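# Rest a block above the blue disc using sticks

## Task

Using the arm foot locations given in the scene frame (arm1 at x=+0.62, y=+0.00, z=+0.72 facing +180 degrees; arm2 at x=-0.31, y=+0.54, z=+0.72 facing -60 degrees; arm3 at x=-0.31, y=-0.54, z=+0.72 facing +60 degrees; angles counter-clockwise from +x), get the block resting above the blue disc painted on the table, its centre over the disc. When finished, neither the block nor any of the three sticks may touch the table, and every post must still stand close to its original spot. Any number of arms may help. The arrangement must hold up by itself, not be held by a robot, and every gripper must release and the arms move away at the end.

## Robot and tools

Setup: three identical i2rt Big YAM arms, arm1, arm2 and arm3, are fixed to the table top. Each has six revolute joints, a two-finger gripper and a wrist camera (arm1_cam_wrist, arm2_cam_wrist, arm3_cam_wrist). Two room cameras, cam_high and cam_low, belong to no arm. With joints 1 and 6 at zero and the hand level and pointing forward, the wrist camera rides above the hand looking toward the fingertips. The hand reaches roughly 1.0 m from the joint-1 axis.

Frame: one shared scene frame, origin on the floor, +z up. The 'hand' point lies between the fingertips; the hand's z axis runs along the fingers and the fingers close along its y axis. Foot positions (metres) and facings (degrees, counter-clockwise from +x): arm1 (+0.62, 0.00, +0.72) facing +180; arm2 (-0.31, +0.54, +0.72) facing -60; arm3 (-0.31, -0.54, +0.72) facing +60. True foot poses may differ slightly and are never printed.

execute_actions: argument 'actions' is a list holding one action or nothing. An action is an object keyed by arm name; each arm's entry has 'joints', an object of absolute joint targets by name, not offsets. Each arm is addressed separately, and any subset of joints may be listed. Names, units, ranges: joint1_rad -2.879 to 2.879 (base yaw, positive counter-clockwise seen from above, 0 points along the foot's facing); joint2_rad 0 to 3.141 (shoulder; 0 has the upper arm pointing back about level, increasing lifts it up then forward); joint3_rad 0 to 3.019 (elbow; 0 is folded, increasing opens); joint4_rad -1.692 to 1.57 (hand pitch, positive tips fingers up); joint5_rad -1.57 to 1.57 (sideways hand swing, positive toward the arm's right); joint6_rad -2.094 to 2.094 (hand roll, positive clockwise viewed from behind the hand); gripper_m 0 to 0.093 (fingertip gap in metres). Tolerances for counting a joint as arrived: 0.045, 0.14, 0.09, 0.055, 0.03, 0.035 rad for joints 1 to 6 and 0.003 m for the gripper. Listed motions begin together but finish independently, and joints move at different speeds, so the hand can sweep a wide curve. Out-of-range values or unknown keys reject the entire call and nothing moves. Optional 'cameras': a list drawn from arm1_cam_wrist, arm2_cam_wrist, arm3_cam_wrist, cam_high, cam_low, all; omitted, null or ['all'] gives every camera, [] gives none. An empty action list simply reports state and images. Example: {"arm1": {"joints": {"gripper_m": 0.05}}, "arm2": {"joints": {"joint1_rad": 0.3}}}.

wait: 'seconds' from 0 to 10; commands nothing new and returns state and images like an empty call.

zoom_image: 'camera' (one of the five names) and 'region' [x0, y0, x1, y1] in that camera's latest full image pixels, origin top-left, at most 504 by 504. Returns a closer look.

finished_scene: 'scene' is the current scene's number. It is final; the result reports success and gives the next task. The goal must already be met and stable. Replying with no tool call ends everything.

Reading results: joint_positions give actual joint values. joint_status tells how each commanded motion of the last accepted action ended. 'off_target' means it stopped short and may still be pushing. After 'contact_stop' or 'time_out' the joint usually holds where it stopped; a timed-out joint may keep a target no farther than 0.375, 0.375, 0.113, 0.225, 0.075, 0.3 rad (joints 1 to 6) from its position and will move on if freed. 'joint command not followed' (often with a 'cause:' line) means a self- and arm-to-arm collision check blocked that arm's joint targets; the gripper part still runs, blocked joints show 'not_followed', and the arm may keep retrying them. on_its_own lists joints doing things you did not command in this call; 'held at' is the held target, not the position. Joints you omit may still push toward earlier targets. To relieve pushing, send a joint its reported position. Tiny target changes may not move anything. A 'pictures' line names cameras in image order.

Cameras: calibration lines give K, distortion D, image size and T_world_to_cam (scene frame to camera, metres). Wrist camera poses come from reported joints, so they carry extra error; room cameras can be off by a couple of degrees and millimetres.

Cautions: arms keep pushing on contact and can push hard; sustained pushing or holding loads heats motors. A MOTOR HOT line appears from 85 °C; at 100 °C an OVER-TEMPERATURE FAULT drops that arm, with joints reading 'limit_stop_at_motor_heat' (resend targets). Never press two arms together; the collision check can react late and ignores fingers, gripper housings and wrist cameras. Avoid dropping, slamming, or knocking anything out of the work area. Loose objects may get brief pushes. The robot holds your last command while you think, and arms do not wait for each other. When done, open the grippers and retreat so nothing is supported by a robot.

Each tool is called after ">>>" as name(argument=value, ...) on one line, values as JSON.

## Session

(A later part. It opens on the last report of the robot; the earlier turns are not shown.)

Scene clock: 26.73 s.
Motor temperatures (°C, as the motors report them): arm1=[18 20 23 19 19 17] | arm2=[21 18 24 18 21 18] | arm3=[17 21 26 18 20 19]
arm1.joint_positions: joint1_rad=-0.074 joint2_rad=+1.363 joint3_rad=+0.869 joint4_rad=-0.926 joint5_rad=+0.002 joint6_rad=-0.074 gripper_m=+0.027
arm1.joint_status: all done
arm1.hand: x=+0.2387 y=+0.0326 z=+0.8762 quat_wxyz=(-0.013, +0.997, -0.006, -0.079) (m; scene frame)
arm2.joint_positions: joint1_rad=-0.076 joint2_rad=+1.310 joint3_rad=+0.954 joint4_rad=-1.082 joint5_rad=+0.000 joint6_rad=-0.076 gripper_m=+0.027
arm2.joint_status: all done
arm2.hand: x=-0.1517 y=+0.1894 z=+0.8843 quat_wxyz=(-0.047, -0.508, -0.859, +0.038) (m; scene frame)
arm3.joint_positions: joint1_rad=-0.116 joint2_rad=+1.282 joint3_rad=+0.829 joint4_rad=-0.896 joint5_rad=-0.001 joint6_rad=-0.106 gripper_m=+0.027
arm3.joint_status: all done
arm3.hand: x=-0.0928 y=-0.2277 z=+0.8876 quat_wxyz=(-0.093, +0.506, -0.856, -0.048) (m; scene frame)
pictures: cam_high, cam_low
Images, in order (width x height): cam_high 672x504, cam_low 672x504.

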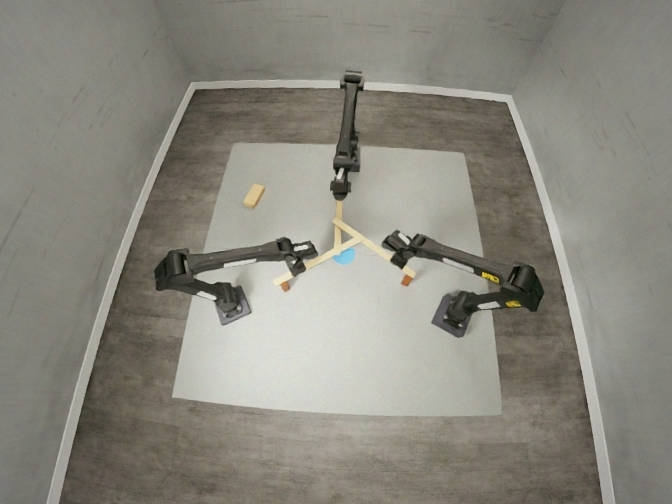

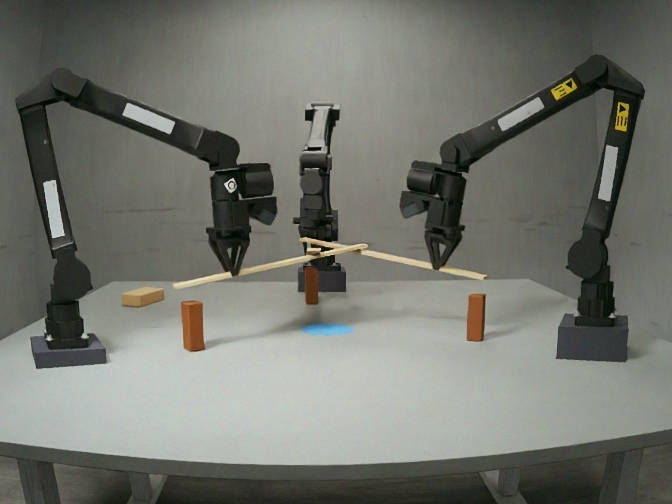

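>>> execute_actions(actions=[{"arm1":{"joints":{"joint2_rad":1.43,"joint4_rad":-0.91}},"arm2":{"joints":{"joint2_rad":1.40,"joint4_rad":-1.02}},"arm3":{"joints":{"joint2_rad":1.375,"joint4_rad":-0.905}}}], cameras=["cam_low","cam_high"])

>>> zoom_image(camera="cam_low", region=[130, 200, 530, 360])

>>> zoom_image(camera="cam_high", region=[250, 150, 450, 310])

Scene clock: 28.00 s.
Motor temperatures (°C, as the motors report them): arm1=[18 20 23 19 19 17] | arm2=[21 18 24 18 21 18] | arm3=[17 21 26 18 20 19]
arm1.joint_positions: joint1_rad=-0.074 joint2_rad=+1.427 joint3_rad=+0.872 joint4_rad=-0.926 joint5_rad=+0.002 joint6_rad=-0.076 gripper_m=+0.027
arm1.joint_status: all done
arm1.hand: x=+0.2406 y=+0.0327 z=+0.8540 quat_wxyz=(-0.011, +0.999, -0.005, -0.048) (m; scene frame)
arm2.joint_positions: joint1_rad=-0.076 joint2_rad=+1.407 joint3_rad=+0.954 joint4_rad=-1.032 joint5_rad=+0.000 joint6_rad=-0.081 gripper_m=+0.027
arm2.joint_status: all done
arm2.hand: x=-0.1475 y=+0.1795 z=+0.8502 quat_wxyz=(-0.028, -0.507, -0.861, +0.025) (m; scene frame)
arm3.joint_positions: joint1_rad=-0.116 joint2_rad=+1.389 joint3_rad=+0.835 joint4_rad=-0.896 joint5_rad=-0.001 joint6_rad=-0.108 gripper_m=+0.027
arm3.joint_status: all done
arm3.hand: x=-0.0945 y=-0.2295 z=+0.8520 quat_wxyz=(-0.048, +0.509, -0.859, -0.027) (m; scene frame)
pictures: cam_high, cam_low
Images, in order (width x height): cam_high 672x504, cam_low 672x504.

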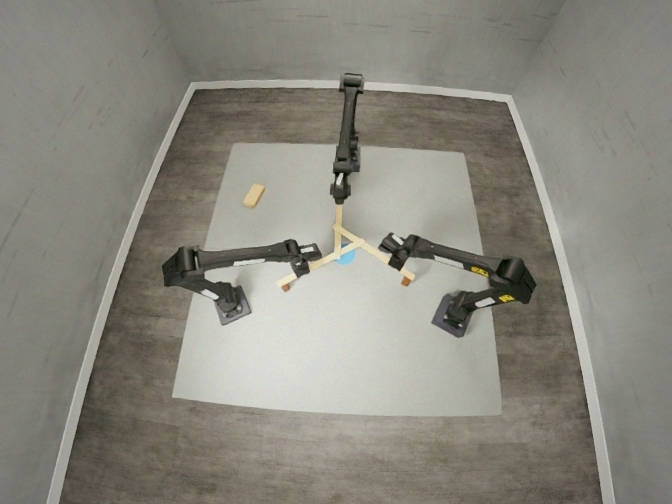

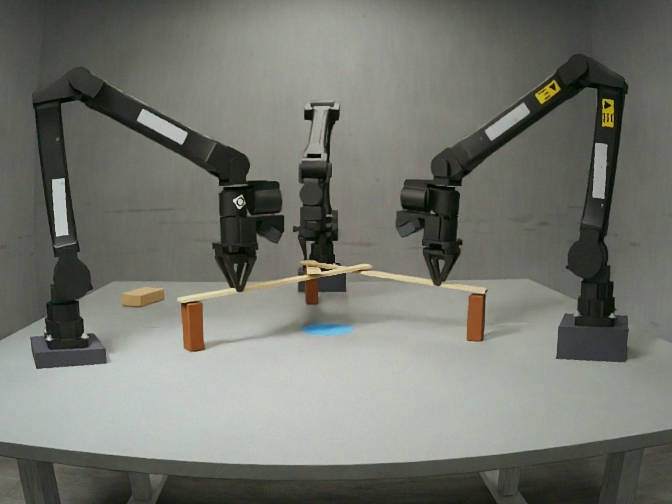

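Region (130, 200, 530, 360) of cam_low's 672x504 image, scaled by 1.260, with more detail than that image has; it fills the top 202 rows of this view, and the rest is white.

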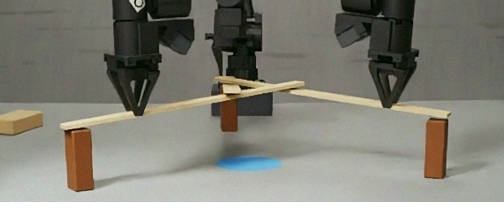

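Region (250, 150, 450, 310) of cam_high's 672x504 image, scaled by 2.520, with more detail than that image has; it fills the top 403 rows of this view, and the rest is white.

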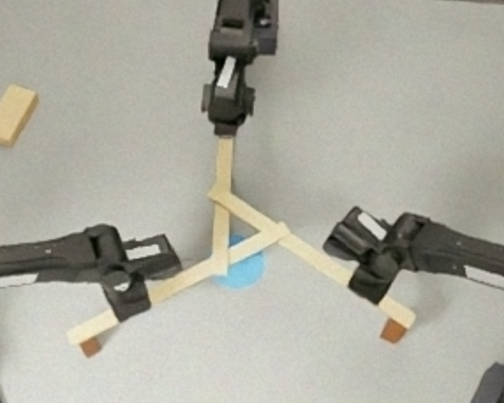

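>>> execute_actions(actions=[{"arm1":{"joints":{"gripper_m":0.06}},"arm2":{"joints":{"gripper_m":0.06}},"arm3":{"joints":{"gripper_m":0.06}}}], cameras=[])

>>> execute_actions(actions=[{"arm3":{"joints":{"joint2_rad":0.8,"joint4_rad":-1.4}},"arm2":{"joints":{"joint2_rad":0.8,"joint4_rad":-1.4}},"arm1":{"joints":{"joint2_rad":1.2,"joint4_rad":-1.2}}}], cameras=[])

>>> execute_actions(actions=[{"arm1":{"joints":{"joint1_rad":-1.02,"joint6_rad":-0.6,"gripper_m":0.093,"joint3_rad":1.2}}}], cameras=[])

>>> execute_actions(actions=[{"arm1":{"joints":{"joint2_rad":2.02,"joint3_rad":1.65,"joint4_rad":-1.12}}}], cameras=["arm1_cam_wrist","cam_high","cam_low"])

Scene clock: 29.47 s.
Motor temperatures (°C, as the motors report them): arm1=[18 20 24 19 19 17] | arm2=[21 18 25 18 21 18] | arm3=[17 21 27 18 20 19]
arm1.joint_positions: joint1_rad=-0.074 joint2_rad=+1.427 joint3_rad=+0.872 joint4_rad=-0.926 joint5_rad=+0.002 joint6_rad=-0.076 gripper_m=+0.060
arm1.joint_status: all done
arm1.hand: x=+0.2405 y=+0.0327 z=+0.8541 quat_wxyz=(-0.011, +0.999, -0.005, -0.048) (m; scene frame)
arm2.joint_positions: joint1_rad=-0.076 joint2_rad=+1.407 joint3_rad=+0.954 joint4_rad=-1.032 joint5_rad=+0.000 joint6_rad=-0.083 gripper_m=+0.060
arm2.joint_status: all done
arm2.hand: x=-0.1475 y=+0.1795 z=+0.8502 quat_wxyz=(-0.028, -0.506, -0.862, +0.025) (m; scene frame)
arm3.joint_positions: joint1_rad=-0.116 joint2_rad=+1.389 joint3_rad=+0.836 joint4_rad=-0.896 joint5_rad=-0.001 joint6_rad=-0.111 gripper_m=+0.060
arm3.joint_status: all done
arm3.hand: x=-0.0943 y=-0.2292 z=+0.8523 quat_wxyz=(-0.048, +0.510, -0.859, -0.027) (m; scene frame)
pictures: none
No camera images: the call's "cameras" was empty. Leave "cameras" out to get every camera's image.

Scene clock: 30.83 s.
Motor temperatures (°C, as the motors report them): arm1=[18 20 24 19 19 17] | arm2=[21 18 25 18 21 18] | arm3=[17 21 27 18 20 19]
arm1.joint_positions: joint1_rad=-0.074 joint2_rad=+1.192 joint3_rad=+0.877 joint4_rad=-1.185 joint5_rad=+0.002 joint6_rad=-0.076 gripper_m=+0.060
arm1.joint_status: all done
arm1.hand: x=+0.2968 y=+0.0271 z=+0.9287 quat_wxyz=(-0.010, +0.999, -0.005, -0.039) (m; scene frame)
arm2.joint_positions: joint1_rad=-0.076 joint2_rad=+0.793 joint3_rad=+0.954 joint4_rad=-1.389 joint5_rad=+0.000 joint6_rad=-0.084 gripper_m=+0.060
arm2.joint_status: all done
arm2.hand: x=-0.1979 y=+0.2942 z=+1.0261 quat_wxyz=(-0.132, -0.499, -0.851, +0.098) (m; scene frame)
arm3.joint_positions: joint1_rad=-0.116 joint2_rad=+0.792 joint3_rad=+0.841 joint4_rad=-1.385 joint5_rad=-0.001 joint6_rad=-0.111 gripper_m=+0.060
arm3.joint_status: all done
arm3.hand: x=-0.1676 y=-0.3367 z=+1.0108 quat_wxyz=(-0.099, +0.507, -0.855, -0.050) (m; scene frame)
pictures: none
No camera images: the call's "cameras" was empty. Leave "cameras" out to get every camera's image.

Scene clock: 32.37 s.
Motor temperatures (°C, as the motors report them): arm1=[18 20 24 19 19 17] | arm2=[21 18 25 18 21 18] | arm3=[17 21 27 18 20 19]
arm1.joint_positions: joint1_rad=-1.016 joint2_rad=+1.196 joint3_rad=+1.160 joint4_rad=-1.190 joint5_rad=+0.000 joint6_rad=-0.584 gripper_m=+0.093
arm1.joint_status: all done
arm1.hand: x=+0.4098 y=+0.3490 z=+1.0503 quat_wxyz=(-0.129, +0.960, -0.217, -0.123) (m; scene frame)
arm2.joint_positions: joint1_rad=-0.076 joint2_rad=+0.793 joint3_rad=+0.954 joint4_rad=-1.389 joint5_rad=+0.000 joint6_rad=-0.084 gripper_m=+0.060
arm2.joint_status: not commanded
arm2.hand: x=-0.1979 y=+0.2942 z=+1.0261 quat_wxyz=(-0.132, -0.499, -0.851, +0.098) (m; scene frame)
arm3.joint_positions: joint1_rad=-0.116 joint2_rad=+0.792 joint3_rad=+0.841 joint4_rad=-1.385 joint5_rad=-0.001 joint6_rad=-0.111 gripper_m=+0.060
arm3.joint_status: not commanded
arm3.hand: x=-0.1676 y=-0.3367 z=+1.0108 quat_wxyz=(-0.099, +0.507, -0.855, -0.050) (m; scene frame)
pictures: none
No camera images: the call's "cameras" was empty. Leave "cameras" out to get every camera's image.

Scene clock: 33.83 s.
Motor temperatures (°C, as the motors report them): arm1=[18 20 24 19 19 17] | arm2=[21 18 26 18 21 18] | arm3=[17 21 28 18 20 19]
arm1.joint_positions: joint1_rad=-1.016 joint2_rad=+2.046 joint3_rad=+1.606 joint4_rad=-1.128 joint5_rad=+0.000 joint6_rad=-0.585 gripper_m=+0.093
arm1.joint_status: all done
arm1.hand: x=+0.3095 y=+0.5150 z=+0.8183 quat_wxyz=(-0.006, +0.976, -0.219, -0.006) (m; scene frame)
arm2.joint_positions: joint1_rad=-0.076 joint2_rad=+0.793 joint3_rad=+0.954 joint4_rad=-1.389 joint5_rad=+0.000 joint6_rad=-0.084 gripper_m=+0.060
arm2.joint_status: not commanded
arm2.hand: x=-0.1979 y=+0.2942 z=+1.0261 quat_wxyz=(-0.132, -0.499, -0.851, +0.098) (m; scene frame)
arm3.joint_positions: joint1_rad=-0.116 joint2_rad=+0.792 joint3_rad=+0.841 joint4_rad=-1.385 joint5_rad=-0.001 joint6_rad=-0.111 gripper_m=+0.060
arm3.joint_status: not commanded
arm3.hand: x=-0.1676 y=-0.3367 z=+1.0108 quat_wxyz=(-0.099, +0.507, -0.855, -0.050) (m; scene frame)
pictures: arm1_cam_wrist, cam_high, cam_low
camera_calibration (this result's frames):
arm1_cam_wrist: T_world_to_cam=[[0.416865, 0.908936, 0.00769163, -0.603067], [0.726286, -0.33816, 0.598462, -0.537573], [0.546565, -0.243892, -0.801114, 0.730398], [0, 0, 0, 1]] pos_world=[0.242619, 0.544501, 0.911488]
Images, in order (width x height): arm1_cam_wrist 504x504, cam_high 672x504, cam_low 672x504.

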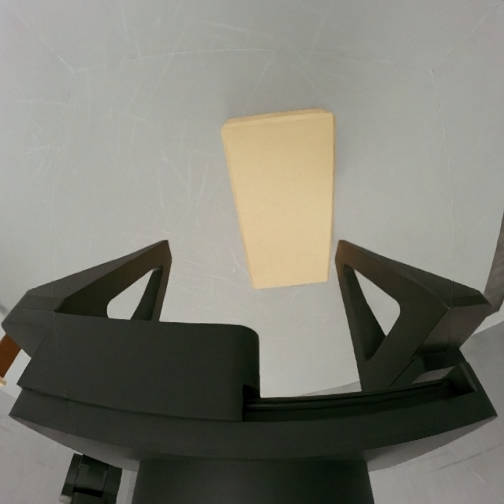

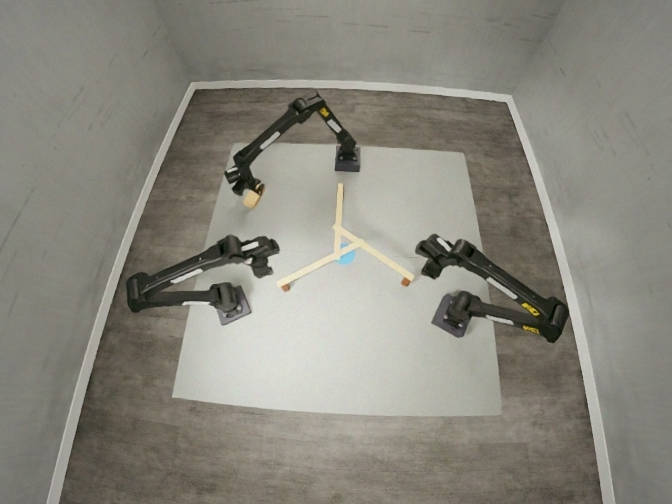

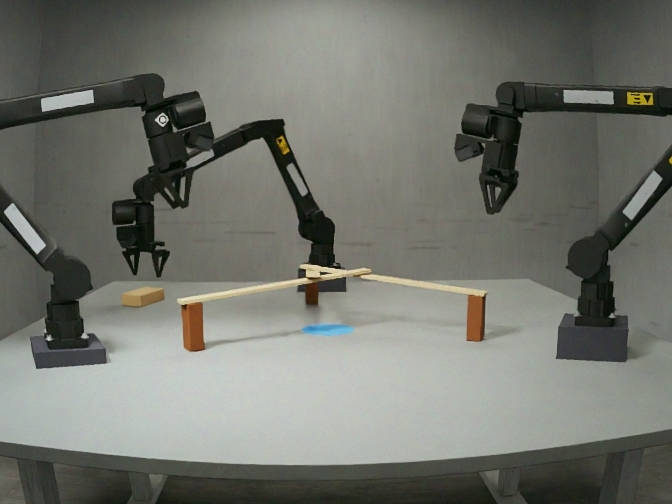

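>>> execute_actions(actions=[{"arm1":{"joints":{"joint1_rad":-1.055,"joint6_rad":-0.76,"joint2_rad":2.085,"joint4_rad":-1.05}}}], cameras=["arm1_cam_wrist"])

Scene clock: 35.40 s.
Motor temperatures (°C, as the motors report them): arm1=[18 20 24 19 19 17] | arm2=[21 18 26 18 21 18] | arm3=[17 21 28 18 20 19]
arm1.joint_positions: joint1_rad=-1.050 joint2_rad=+2.070 joint3_rad=+1.606 joint4_rad=-1.067 joint5_rad=+0.000 joint6_rad=-0.744 gripper_m=+0.093
arm1.joint_status: all done
arm1.hand: x=+0.3213 y=+0.5363 z=+0.8043 quat_wxyz=(-0.021, +0.987, -0.158, -0.017) (m; scene frame)
arm2.joint_positions: joint1_rad=-0.076 joint2_rad=+0.793 joint3_rad=+0.954 joint4_rad=-1.389 joint5_rad=+0.000 joint6_rad=-0.084 gripper_m=+0.060
arm2.joint_status: not commanded
arm2.hand: x=-0.1979 y=+0.2942 z=+1.0261 quat_wxyz=(-0.132, -0.499, -0.851, +0.098) (m; scene frame)
arm3.joint_positions: joint1_rad=-0.116 joint2_rad=+0.792 joint3_rad=+0.841 joint4_rad=-1.385 joint5_rad=-0.001 joint6_rad=-0.111 gripper_m=+0.060
arm3.joint_status: not commanded
arm3.hand: x=-0.1676 y=-0.3367 z=+1.0108 quat_wxyz=(-0.099, +0.507, -0.855, -0.050) (m; scene frame)
pictures: arm1_cam_wrist
camera_calibration (this result's frames):
arm1_cam_wrist: T_world_to_cam=[[0.300942, 0.953026, 0.0342772, -0.634977], [0.771974, -0.264559, 0.577984, -0.568213], [0.559902, -0.147479, -0.815328, 0.673319], [0, 0, 0, 1]] pos_world=[0.252744, 0.554125, 0.899159]
Images, in order (width x height): arm1_cam_wrist 504x504.

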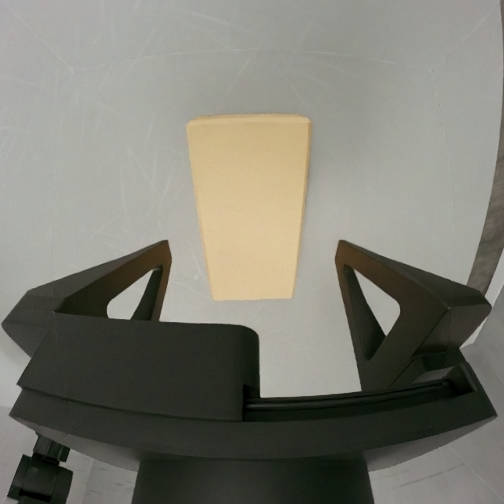

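>>> execute_actions(actions=[{"arm1":{"joints":{"joint2_rad":2.15,"joint4_rad":-1.01}}}], cameras=["arm1_cam_wrist"])

>>> execute_actions(actions=[{"arm1":{"joints":{"gripper_m":0.04}}}], cameras=[])

Scene clock: 36.63 s.
Motor temperatures (°C, as the motors report them): arm1=[18 20 24 19 19 17] | arm2=[21 18 26 18 21 18] | arm3=[17 21 28 18 20 19]
arm1.joint_positions: joint1_rad=-1.050 joint2_rad=+2.149 joint3_rad=+1.606 joint4_rad=-1.026 joint5_rad=+0.000 joint6_rad=-0.744 gripper_m=+0.093
arm1.joint_status: all done
arm1.hand: x=+0.3213 y=+0.5362 z=+0.7582 quat_wxyz=(-0.007, +0.987, -0.158, -0.005) (m; scene frame)
arm2.joint_positions: joint1_rad=-0.076 joint2_rad=+0.793 joint3_rad=+0.954 joint4_rad=-1.389 joint5_rad=+0.000 joint6_rad=-0.084 gripper_m=+0.060
arm2.joint_status: not commanded
arm2.hand: x=-0.1979 y=+0.2942 z=+1.0261 quat_wxyz=(-0.132, -0.499, -0.851, +0.098) (m; scene frame)
arm3.joint_positions: joint1_rad=-0.116 joint2_rad=+0.792 joint3_rad=+0.841 joint4_rad=-1.385 joint5_rad=-0.001 joint6_rad=-0.111 gripper_m=+0.060
arm3.joint_status: not commanded
arm3.hand: x=-0.1676 y=-0.3367 z=+1.0108 quat_wxyz=(-0.099, +0.507, -0.855, -0.050) (m; scene frame)
pictures: arm1_cam_wrist
camera_calibration (this result's frames):
arm1_cam_wrist: T_world_to_cam=[[0.300174, 0.953841, 0.00916118, -0.614473], [0.761556, -0.245423, 0.599834, -0.56508], [0.574394, -0.173078, -0.800072, 0.63321], [0, 0, 0, 1]] pos_world=[0.251077, 0.55702, 0.851197]
Images, in order (width x height): arm1_cam_wrist 504x504.

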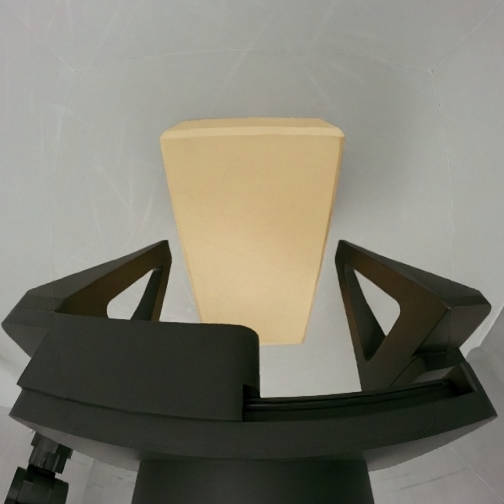

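Scene clock: 37.23 s.
Motor temperatures (°C, as the motors report them): arm1=[18 20 24 19 19 17] | arm2=[21 18 26 18 21 18] | arm3=[17 21 28 18 20 19]
arm1.joint_positions: joint1_rad=-1.050 joint2_rad=+2.149 joint3_rad=+1.606 joint4_rad=-1.025 joint5_rad=+0.001 joint6_rad=-0.745 gripper_m=+0.069
arm1.joint_status: gripper_m off_target (ended at +0.069, target +0.040)
arm1.hand: x=+0.3213 y=+0.5363 z=+0.7582 quat_wxyz=(-0.007, +0.987, -0.158, -0.005) (m; scene frame)
arm2.joint_positions: joint1_rad=-0.076 joint2_rad=+0.793 joint3_rad=+0.954 joint4_rad=-1.389 joint5_rad=+0.000 joint6_rad=-0.084 gripper_m=+0.060
arm2.joint_status: not commanded
arm2.hand: x=-0.1979 y=+0.2942 z=+1.0261 quat_wxyz=(-0.132, -0.499, -0.851, +0.098) (m; scene frame)
arm3.joint_positions: joint1_rad=-0.116 joint2_rad=+0.792 joint3_rad=+0.841 joint4_rad=-1.385 joint5_rad=-0.001 joint6_rad=-0.111 gripper_m=+0.060
arm3.joint_status: not commanded
arm3.hand: x=-0.1676 y=-0.3367 z=+1.0108 quat_wxyz=(-0.099, +0.507, -0.855, -0.050) (m; scene frame)
pictures: none
No camera images: the call's "cameras" was empty. Leave "cameras" out to get every camera's image.

>>> execute_actions(actions=[{"arm1":{"joints":{"joint2_rad":1.94,"joint3_rad":1.94,"joint4_rad":-1.48}}}], cameras=[])

>>> execute_actions(actions=[{"arm1":{"joints":{"joint1_rad":0.015,"joint6_rad":0}}}], cameras=["cam_low"])

Scene clock: 40.03 s.
Motor temperatures (°C, as the motors report them): arm1=[18 21 25 19 19 17] | arm2=[21 18 27 18 21 18] | arm3=[17 21 29 18 20 19]
arm1.joint_positions: joint1_rad=-1.050 joint2_rad=+1.943 joint3_rad=+1.908 joint4_rad=-1.466 joint5_rad=+0.001 joint6_rad=-0.745 gripper_m=+0.069
arm1.joint_status: all done
arm1.hand: x=+0.3189 y=+0.5408 z=+0.9907 quat_wxyz=(-0.033, +0.987, -0.158, -0.026) (m; scene frame)
arm2.joint_positions: joint1_rad=-0.076 joint2_rad=+0.793 joint3_rad=+0.954 joint4_rad=-1.389 joint5_rad=+0.000 joint6_rad=-0.084 gripper_m=+0.060
arm2.joint_status: not commanded
arm2.hand: x=-0.1979 y=+0.2942 z=+1.0261 quat_wxyz=(-0.132, -0.499, -0.851, +0.098) (m; scene frame)
arm3.joint_positions: joint1_rad=-0.116 joint2_rad=+0.792 joint3_rad=+0.841 joint4_rad=-1.385 joint5_rad=-0.001 joint6_rad=-0.111 gripper_m=+0.060
arm3.joint_status: not commanded
arm3.hand: x=-0.1676 y=-0.3367 z=+1.0108 quat_wxyz=(-0.099, +0.507, -0.855, -0.050) (m; scene frame)
pictures: none
No camera images: the call's "cameras" was empty. Leave "cameras" out to get every camera's image.

Scene clock: 41.83 s.
Motor temperatures (°C, as the motors report them): arm1=[19 21 25 19 19 17] | arm2=[21 18 27 18 21 18] | arm3=[17 21 29 18 20 19]
arm1.joint_positions: joint1_rad=+0.020 joint2_rad=+1.950 joint3_rad=+1.908 joint4_rad=-1.466 joint5_rad=-0.003 joint6_rad=-0.016 gripper_m=+0.069
arm1.joint_status: all done
arm1.hand: x=-0.0008 y=-0.0079 z=+0.9822 quat_wxyz=(-0.004, +0.999, +0.013, -0.035) (m; scene frame)
arm2.joint_positions: joint1_rad=-0.076 joint2_rad=+0.793 joint3_rad=+0.954 joint4_rad=-1.389 joint5_rad=+0.000 joint6_rad=-0.084 gripper_m=+0.060
arm2.joint_status: not commanded
arm2.hand: x=-0.1979 y=+0.2942 z=+1.0261 quat_wxyz=(-0.132, -0.499, -0.851, +0.098) (m; scene frame)
arm3.joint_positions: joint1_rad=-0.116 joint2_rad=+0.792 joint3_rad=+0.841 joint4_rad=-1.385 joint5_rad=-0.001 joint6_rad=-0.111 gripper_m=+0.060
arm3.joint_status: not commanded
arm3.hand: x=-0.1676 y=-0.3367 z=+1.0108 quat_wxyz=(-0.099, +0.507, -0.855, -0.050) (m; scene frame)
pictures: cam_low
Images, in order (width x height): cam_low 672x504.

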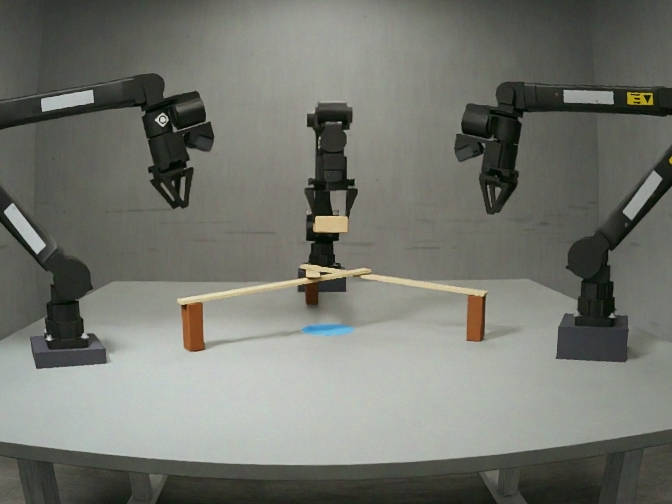

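>>> execute_actions(actions=[{"arm1":{"joints":{"joint1_rad":0.0,"joint2_rad":2.055,"joint4_rad":-1.42}}}], cameras=["cam_low"])

>>> zoom_image(camera="cam_low", region=[230, 210, 430, 350])

Scene clock: 43.53 s.
Motor temperatures (°C, as the motors report them): arm1=[19 21 25 19 19 17] | arm2=[21 18 27 18 21 18] | arm3=[17 21 29 18 20 19]
arm1.joint_positions: joint1_rad=+0.012 joint2_rad=+2.083 joint3_rad=+1.908 joint4_rad=-1.434 joint5_rad=-0.003 joint6_rad=-0.016 gripper_m=+0.069
arm1.joint_status: all done
arm1.hand: x=-0.0127 y=-0.0020 z=+0.9021 quat_wxyz=(-0.004, +1.000, +0.008, +0.015) (m; scene frame)
arm2.joint_positions: joint1_rad=-0.076 joint2_rad=+0.793 joint3_rad=+0.954 joint4_rad=-1.389 joint5_rad=+0.000 joint6_rad=-0.084 gripper_m=+0.060
arm2.joint_status: not commanded
arm2.hand: x=-0.1979 y=+0.2942 z=+1.0261 quat_wxyz=(-0.132, -0.499, -0.851, +0.098) (m; scene frame)
arm3.joint_positions: joint1_rad=-0.116 joint2_rad=+0.792 joint3_rad=+0.841 joint4_rad=-1.385 joint5_rad=-0.001 joint6_rad=-0.111 gripper_m=+0.060
arm3.joint_status: not commanded
arm3.hand: x=-0.1676 y=-0.3367 z=+1.0108 quat_wxyz=(-0.099, +0.507, -0.855, -0.050) (m; scene frame)
pictures: cam_low
Images, in order (width x height): cam_low 672x504.

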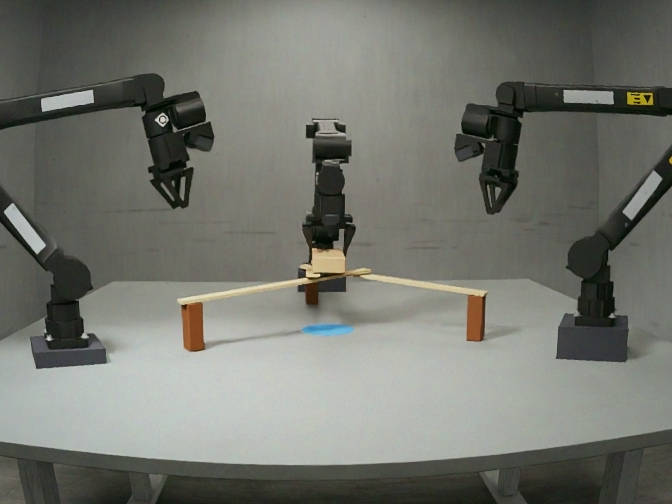

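Region (230, 210, 430, 350) of cam_low's 672x504 image, scaled by 2.520, with more detail than that image has; it fills the top 353 rows of this view, and the rest is white.

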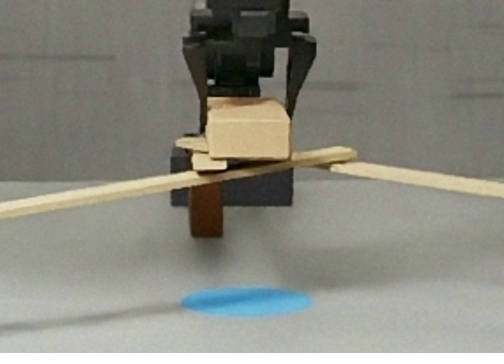

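>>> execute_actions(actions=[{"arm1":{"joints":{"gripper_m":0.093}}}], cameras=[])

>>> execute_actions(actions=[{"arm1":{"joints":{"joint2_rad":1.2}}}], cameras=["cam_high","cam_low"])

Scene clock: 44.50 s.
Motor temperatures (°C, as the motors report them): arm1=[19 22 25 19 19 17] | arm2=[21 18 28 18 21 18] | arm3=[17 21 30 18 20 19]
arm1.joint_positions: joint1_rad=+0.012 joint2_rad=+2.082 joint3_rad=+1.908 joint4_rad=-1.434 joint5_rad=-0.003 joint6_rad=-0.015 gripper_m=+0.093
arm1.joint_status: all done
arm1.hand: x=-0.0127 y=-0.0020 z=+0.9026 quat_wxyz=(-0.004, +1.000, +0.008, +0.015) (m; scene frame)
arm2.joint_positions: joint1_rad=-0.076 joint2_rad=+0.793 joint3_rad=+0.954 joint4_rad=-1.389 joint5_rad=+0.000 joint6_rad=-0.084 gripper_m=+0.060
arm2.joint_status: not commanded
arm2.hand: x=-0.1979 y=+0.2942 z=+1.0261 quat_wxyz=(-0.132, -0.499, -0.851, +0.098) (m; scene frame)
arm3.joint_positions: joint1_rad=-0.116 joint2_rad=+0.792 joint3_rad=+0.841 joint4_rad=-1.385 joint5_rad=-0.001 joint6_rad=-0.111 gripper_m=+0.060
arm3.joint_status: not commanded
arm3.hand: x=-0.1676 y=-0.3367 z=+1.0108 quat_wxyz=(-0.099, +0.507, -0.855, -0.050) (m; scene frame)
pictures: none
No camera images: the call's "cameras" was empty. Leave "cameras" out to get every camera's image.

Scene clock: 46.37 s.
Motor temperatures (°C, as the motors report them): arm1=[19 22 25 19 19 17] | arm2=[21 18 28 18 21 18] | arm3=[17 21 30 18 20 19]
arm1.joint_positions: joint1_rad=+0.012 joint2_rad=+1.205 joint3_rad=+1.936 joint4_rad=-1.431 joint5_rad=-0.003 joint6_rad=-0.015 gripper_m=+0.093
arm1.joint_status: all done
arm1.hand: x=+0.2021 y=-0.0076 z=+1.3903 quat_wxyz=(-0.007, +0.905, +0.010, -0.425) (m; scene frame)
arm2.joint_positions: joint1_rad=-0.076 joint2_rad=+0.793 joint3_rad=+0.954 joint4_rad=-1.389 joint5_rad=+0.000 joint6_rad=-0.084 gripper_m=+0.060
arm2.joint_status: not commanded
arm2.hand: x=-0.1979 y=+0.2942 z=+1.0261 quat_wxyz=(-0.132, -0.499, -0.851, +0.098) (m; scene frame)
arm3.joint_positions: joint1_rad=-0.116 joint2_rad=+0.792 joint3_rad=+0.841 joint4_rad=-1.385 joint5_rad=-0.001 joint6_rad=-0.111 gripper_m=+0.060
arm3.joint_status: not commanded
arm3.hand: x=-0.1676 y=-0.3367 z=+1.0108 quat_wxyz=(-0.099, +0.507, -0.855, -0.050) (m; scene frame)
pictures: cam_high, cam_low
Images, in order (width x height): cam_high 672x504, cam_low 672x504.

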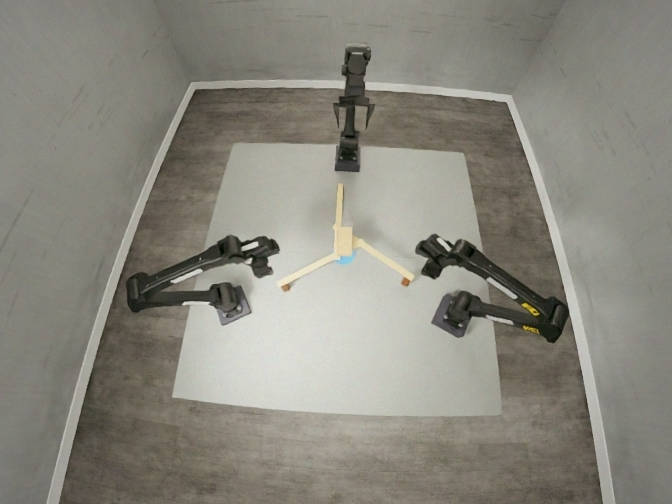

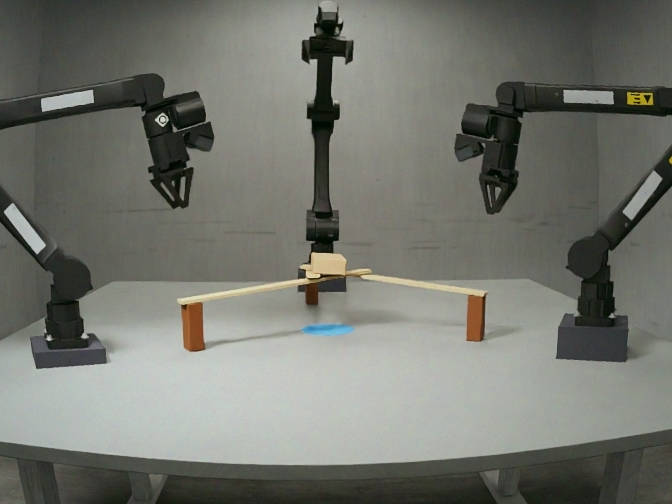

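>>> finished_scene(scene=2)

The scene is finished: the task was done.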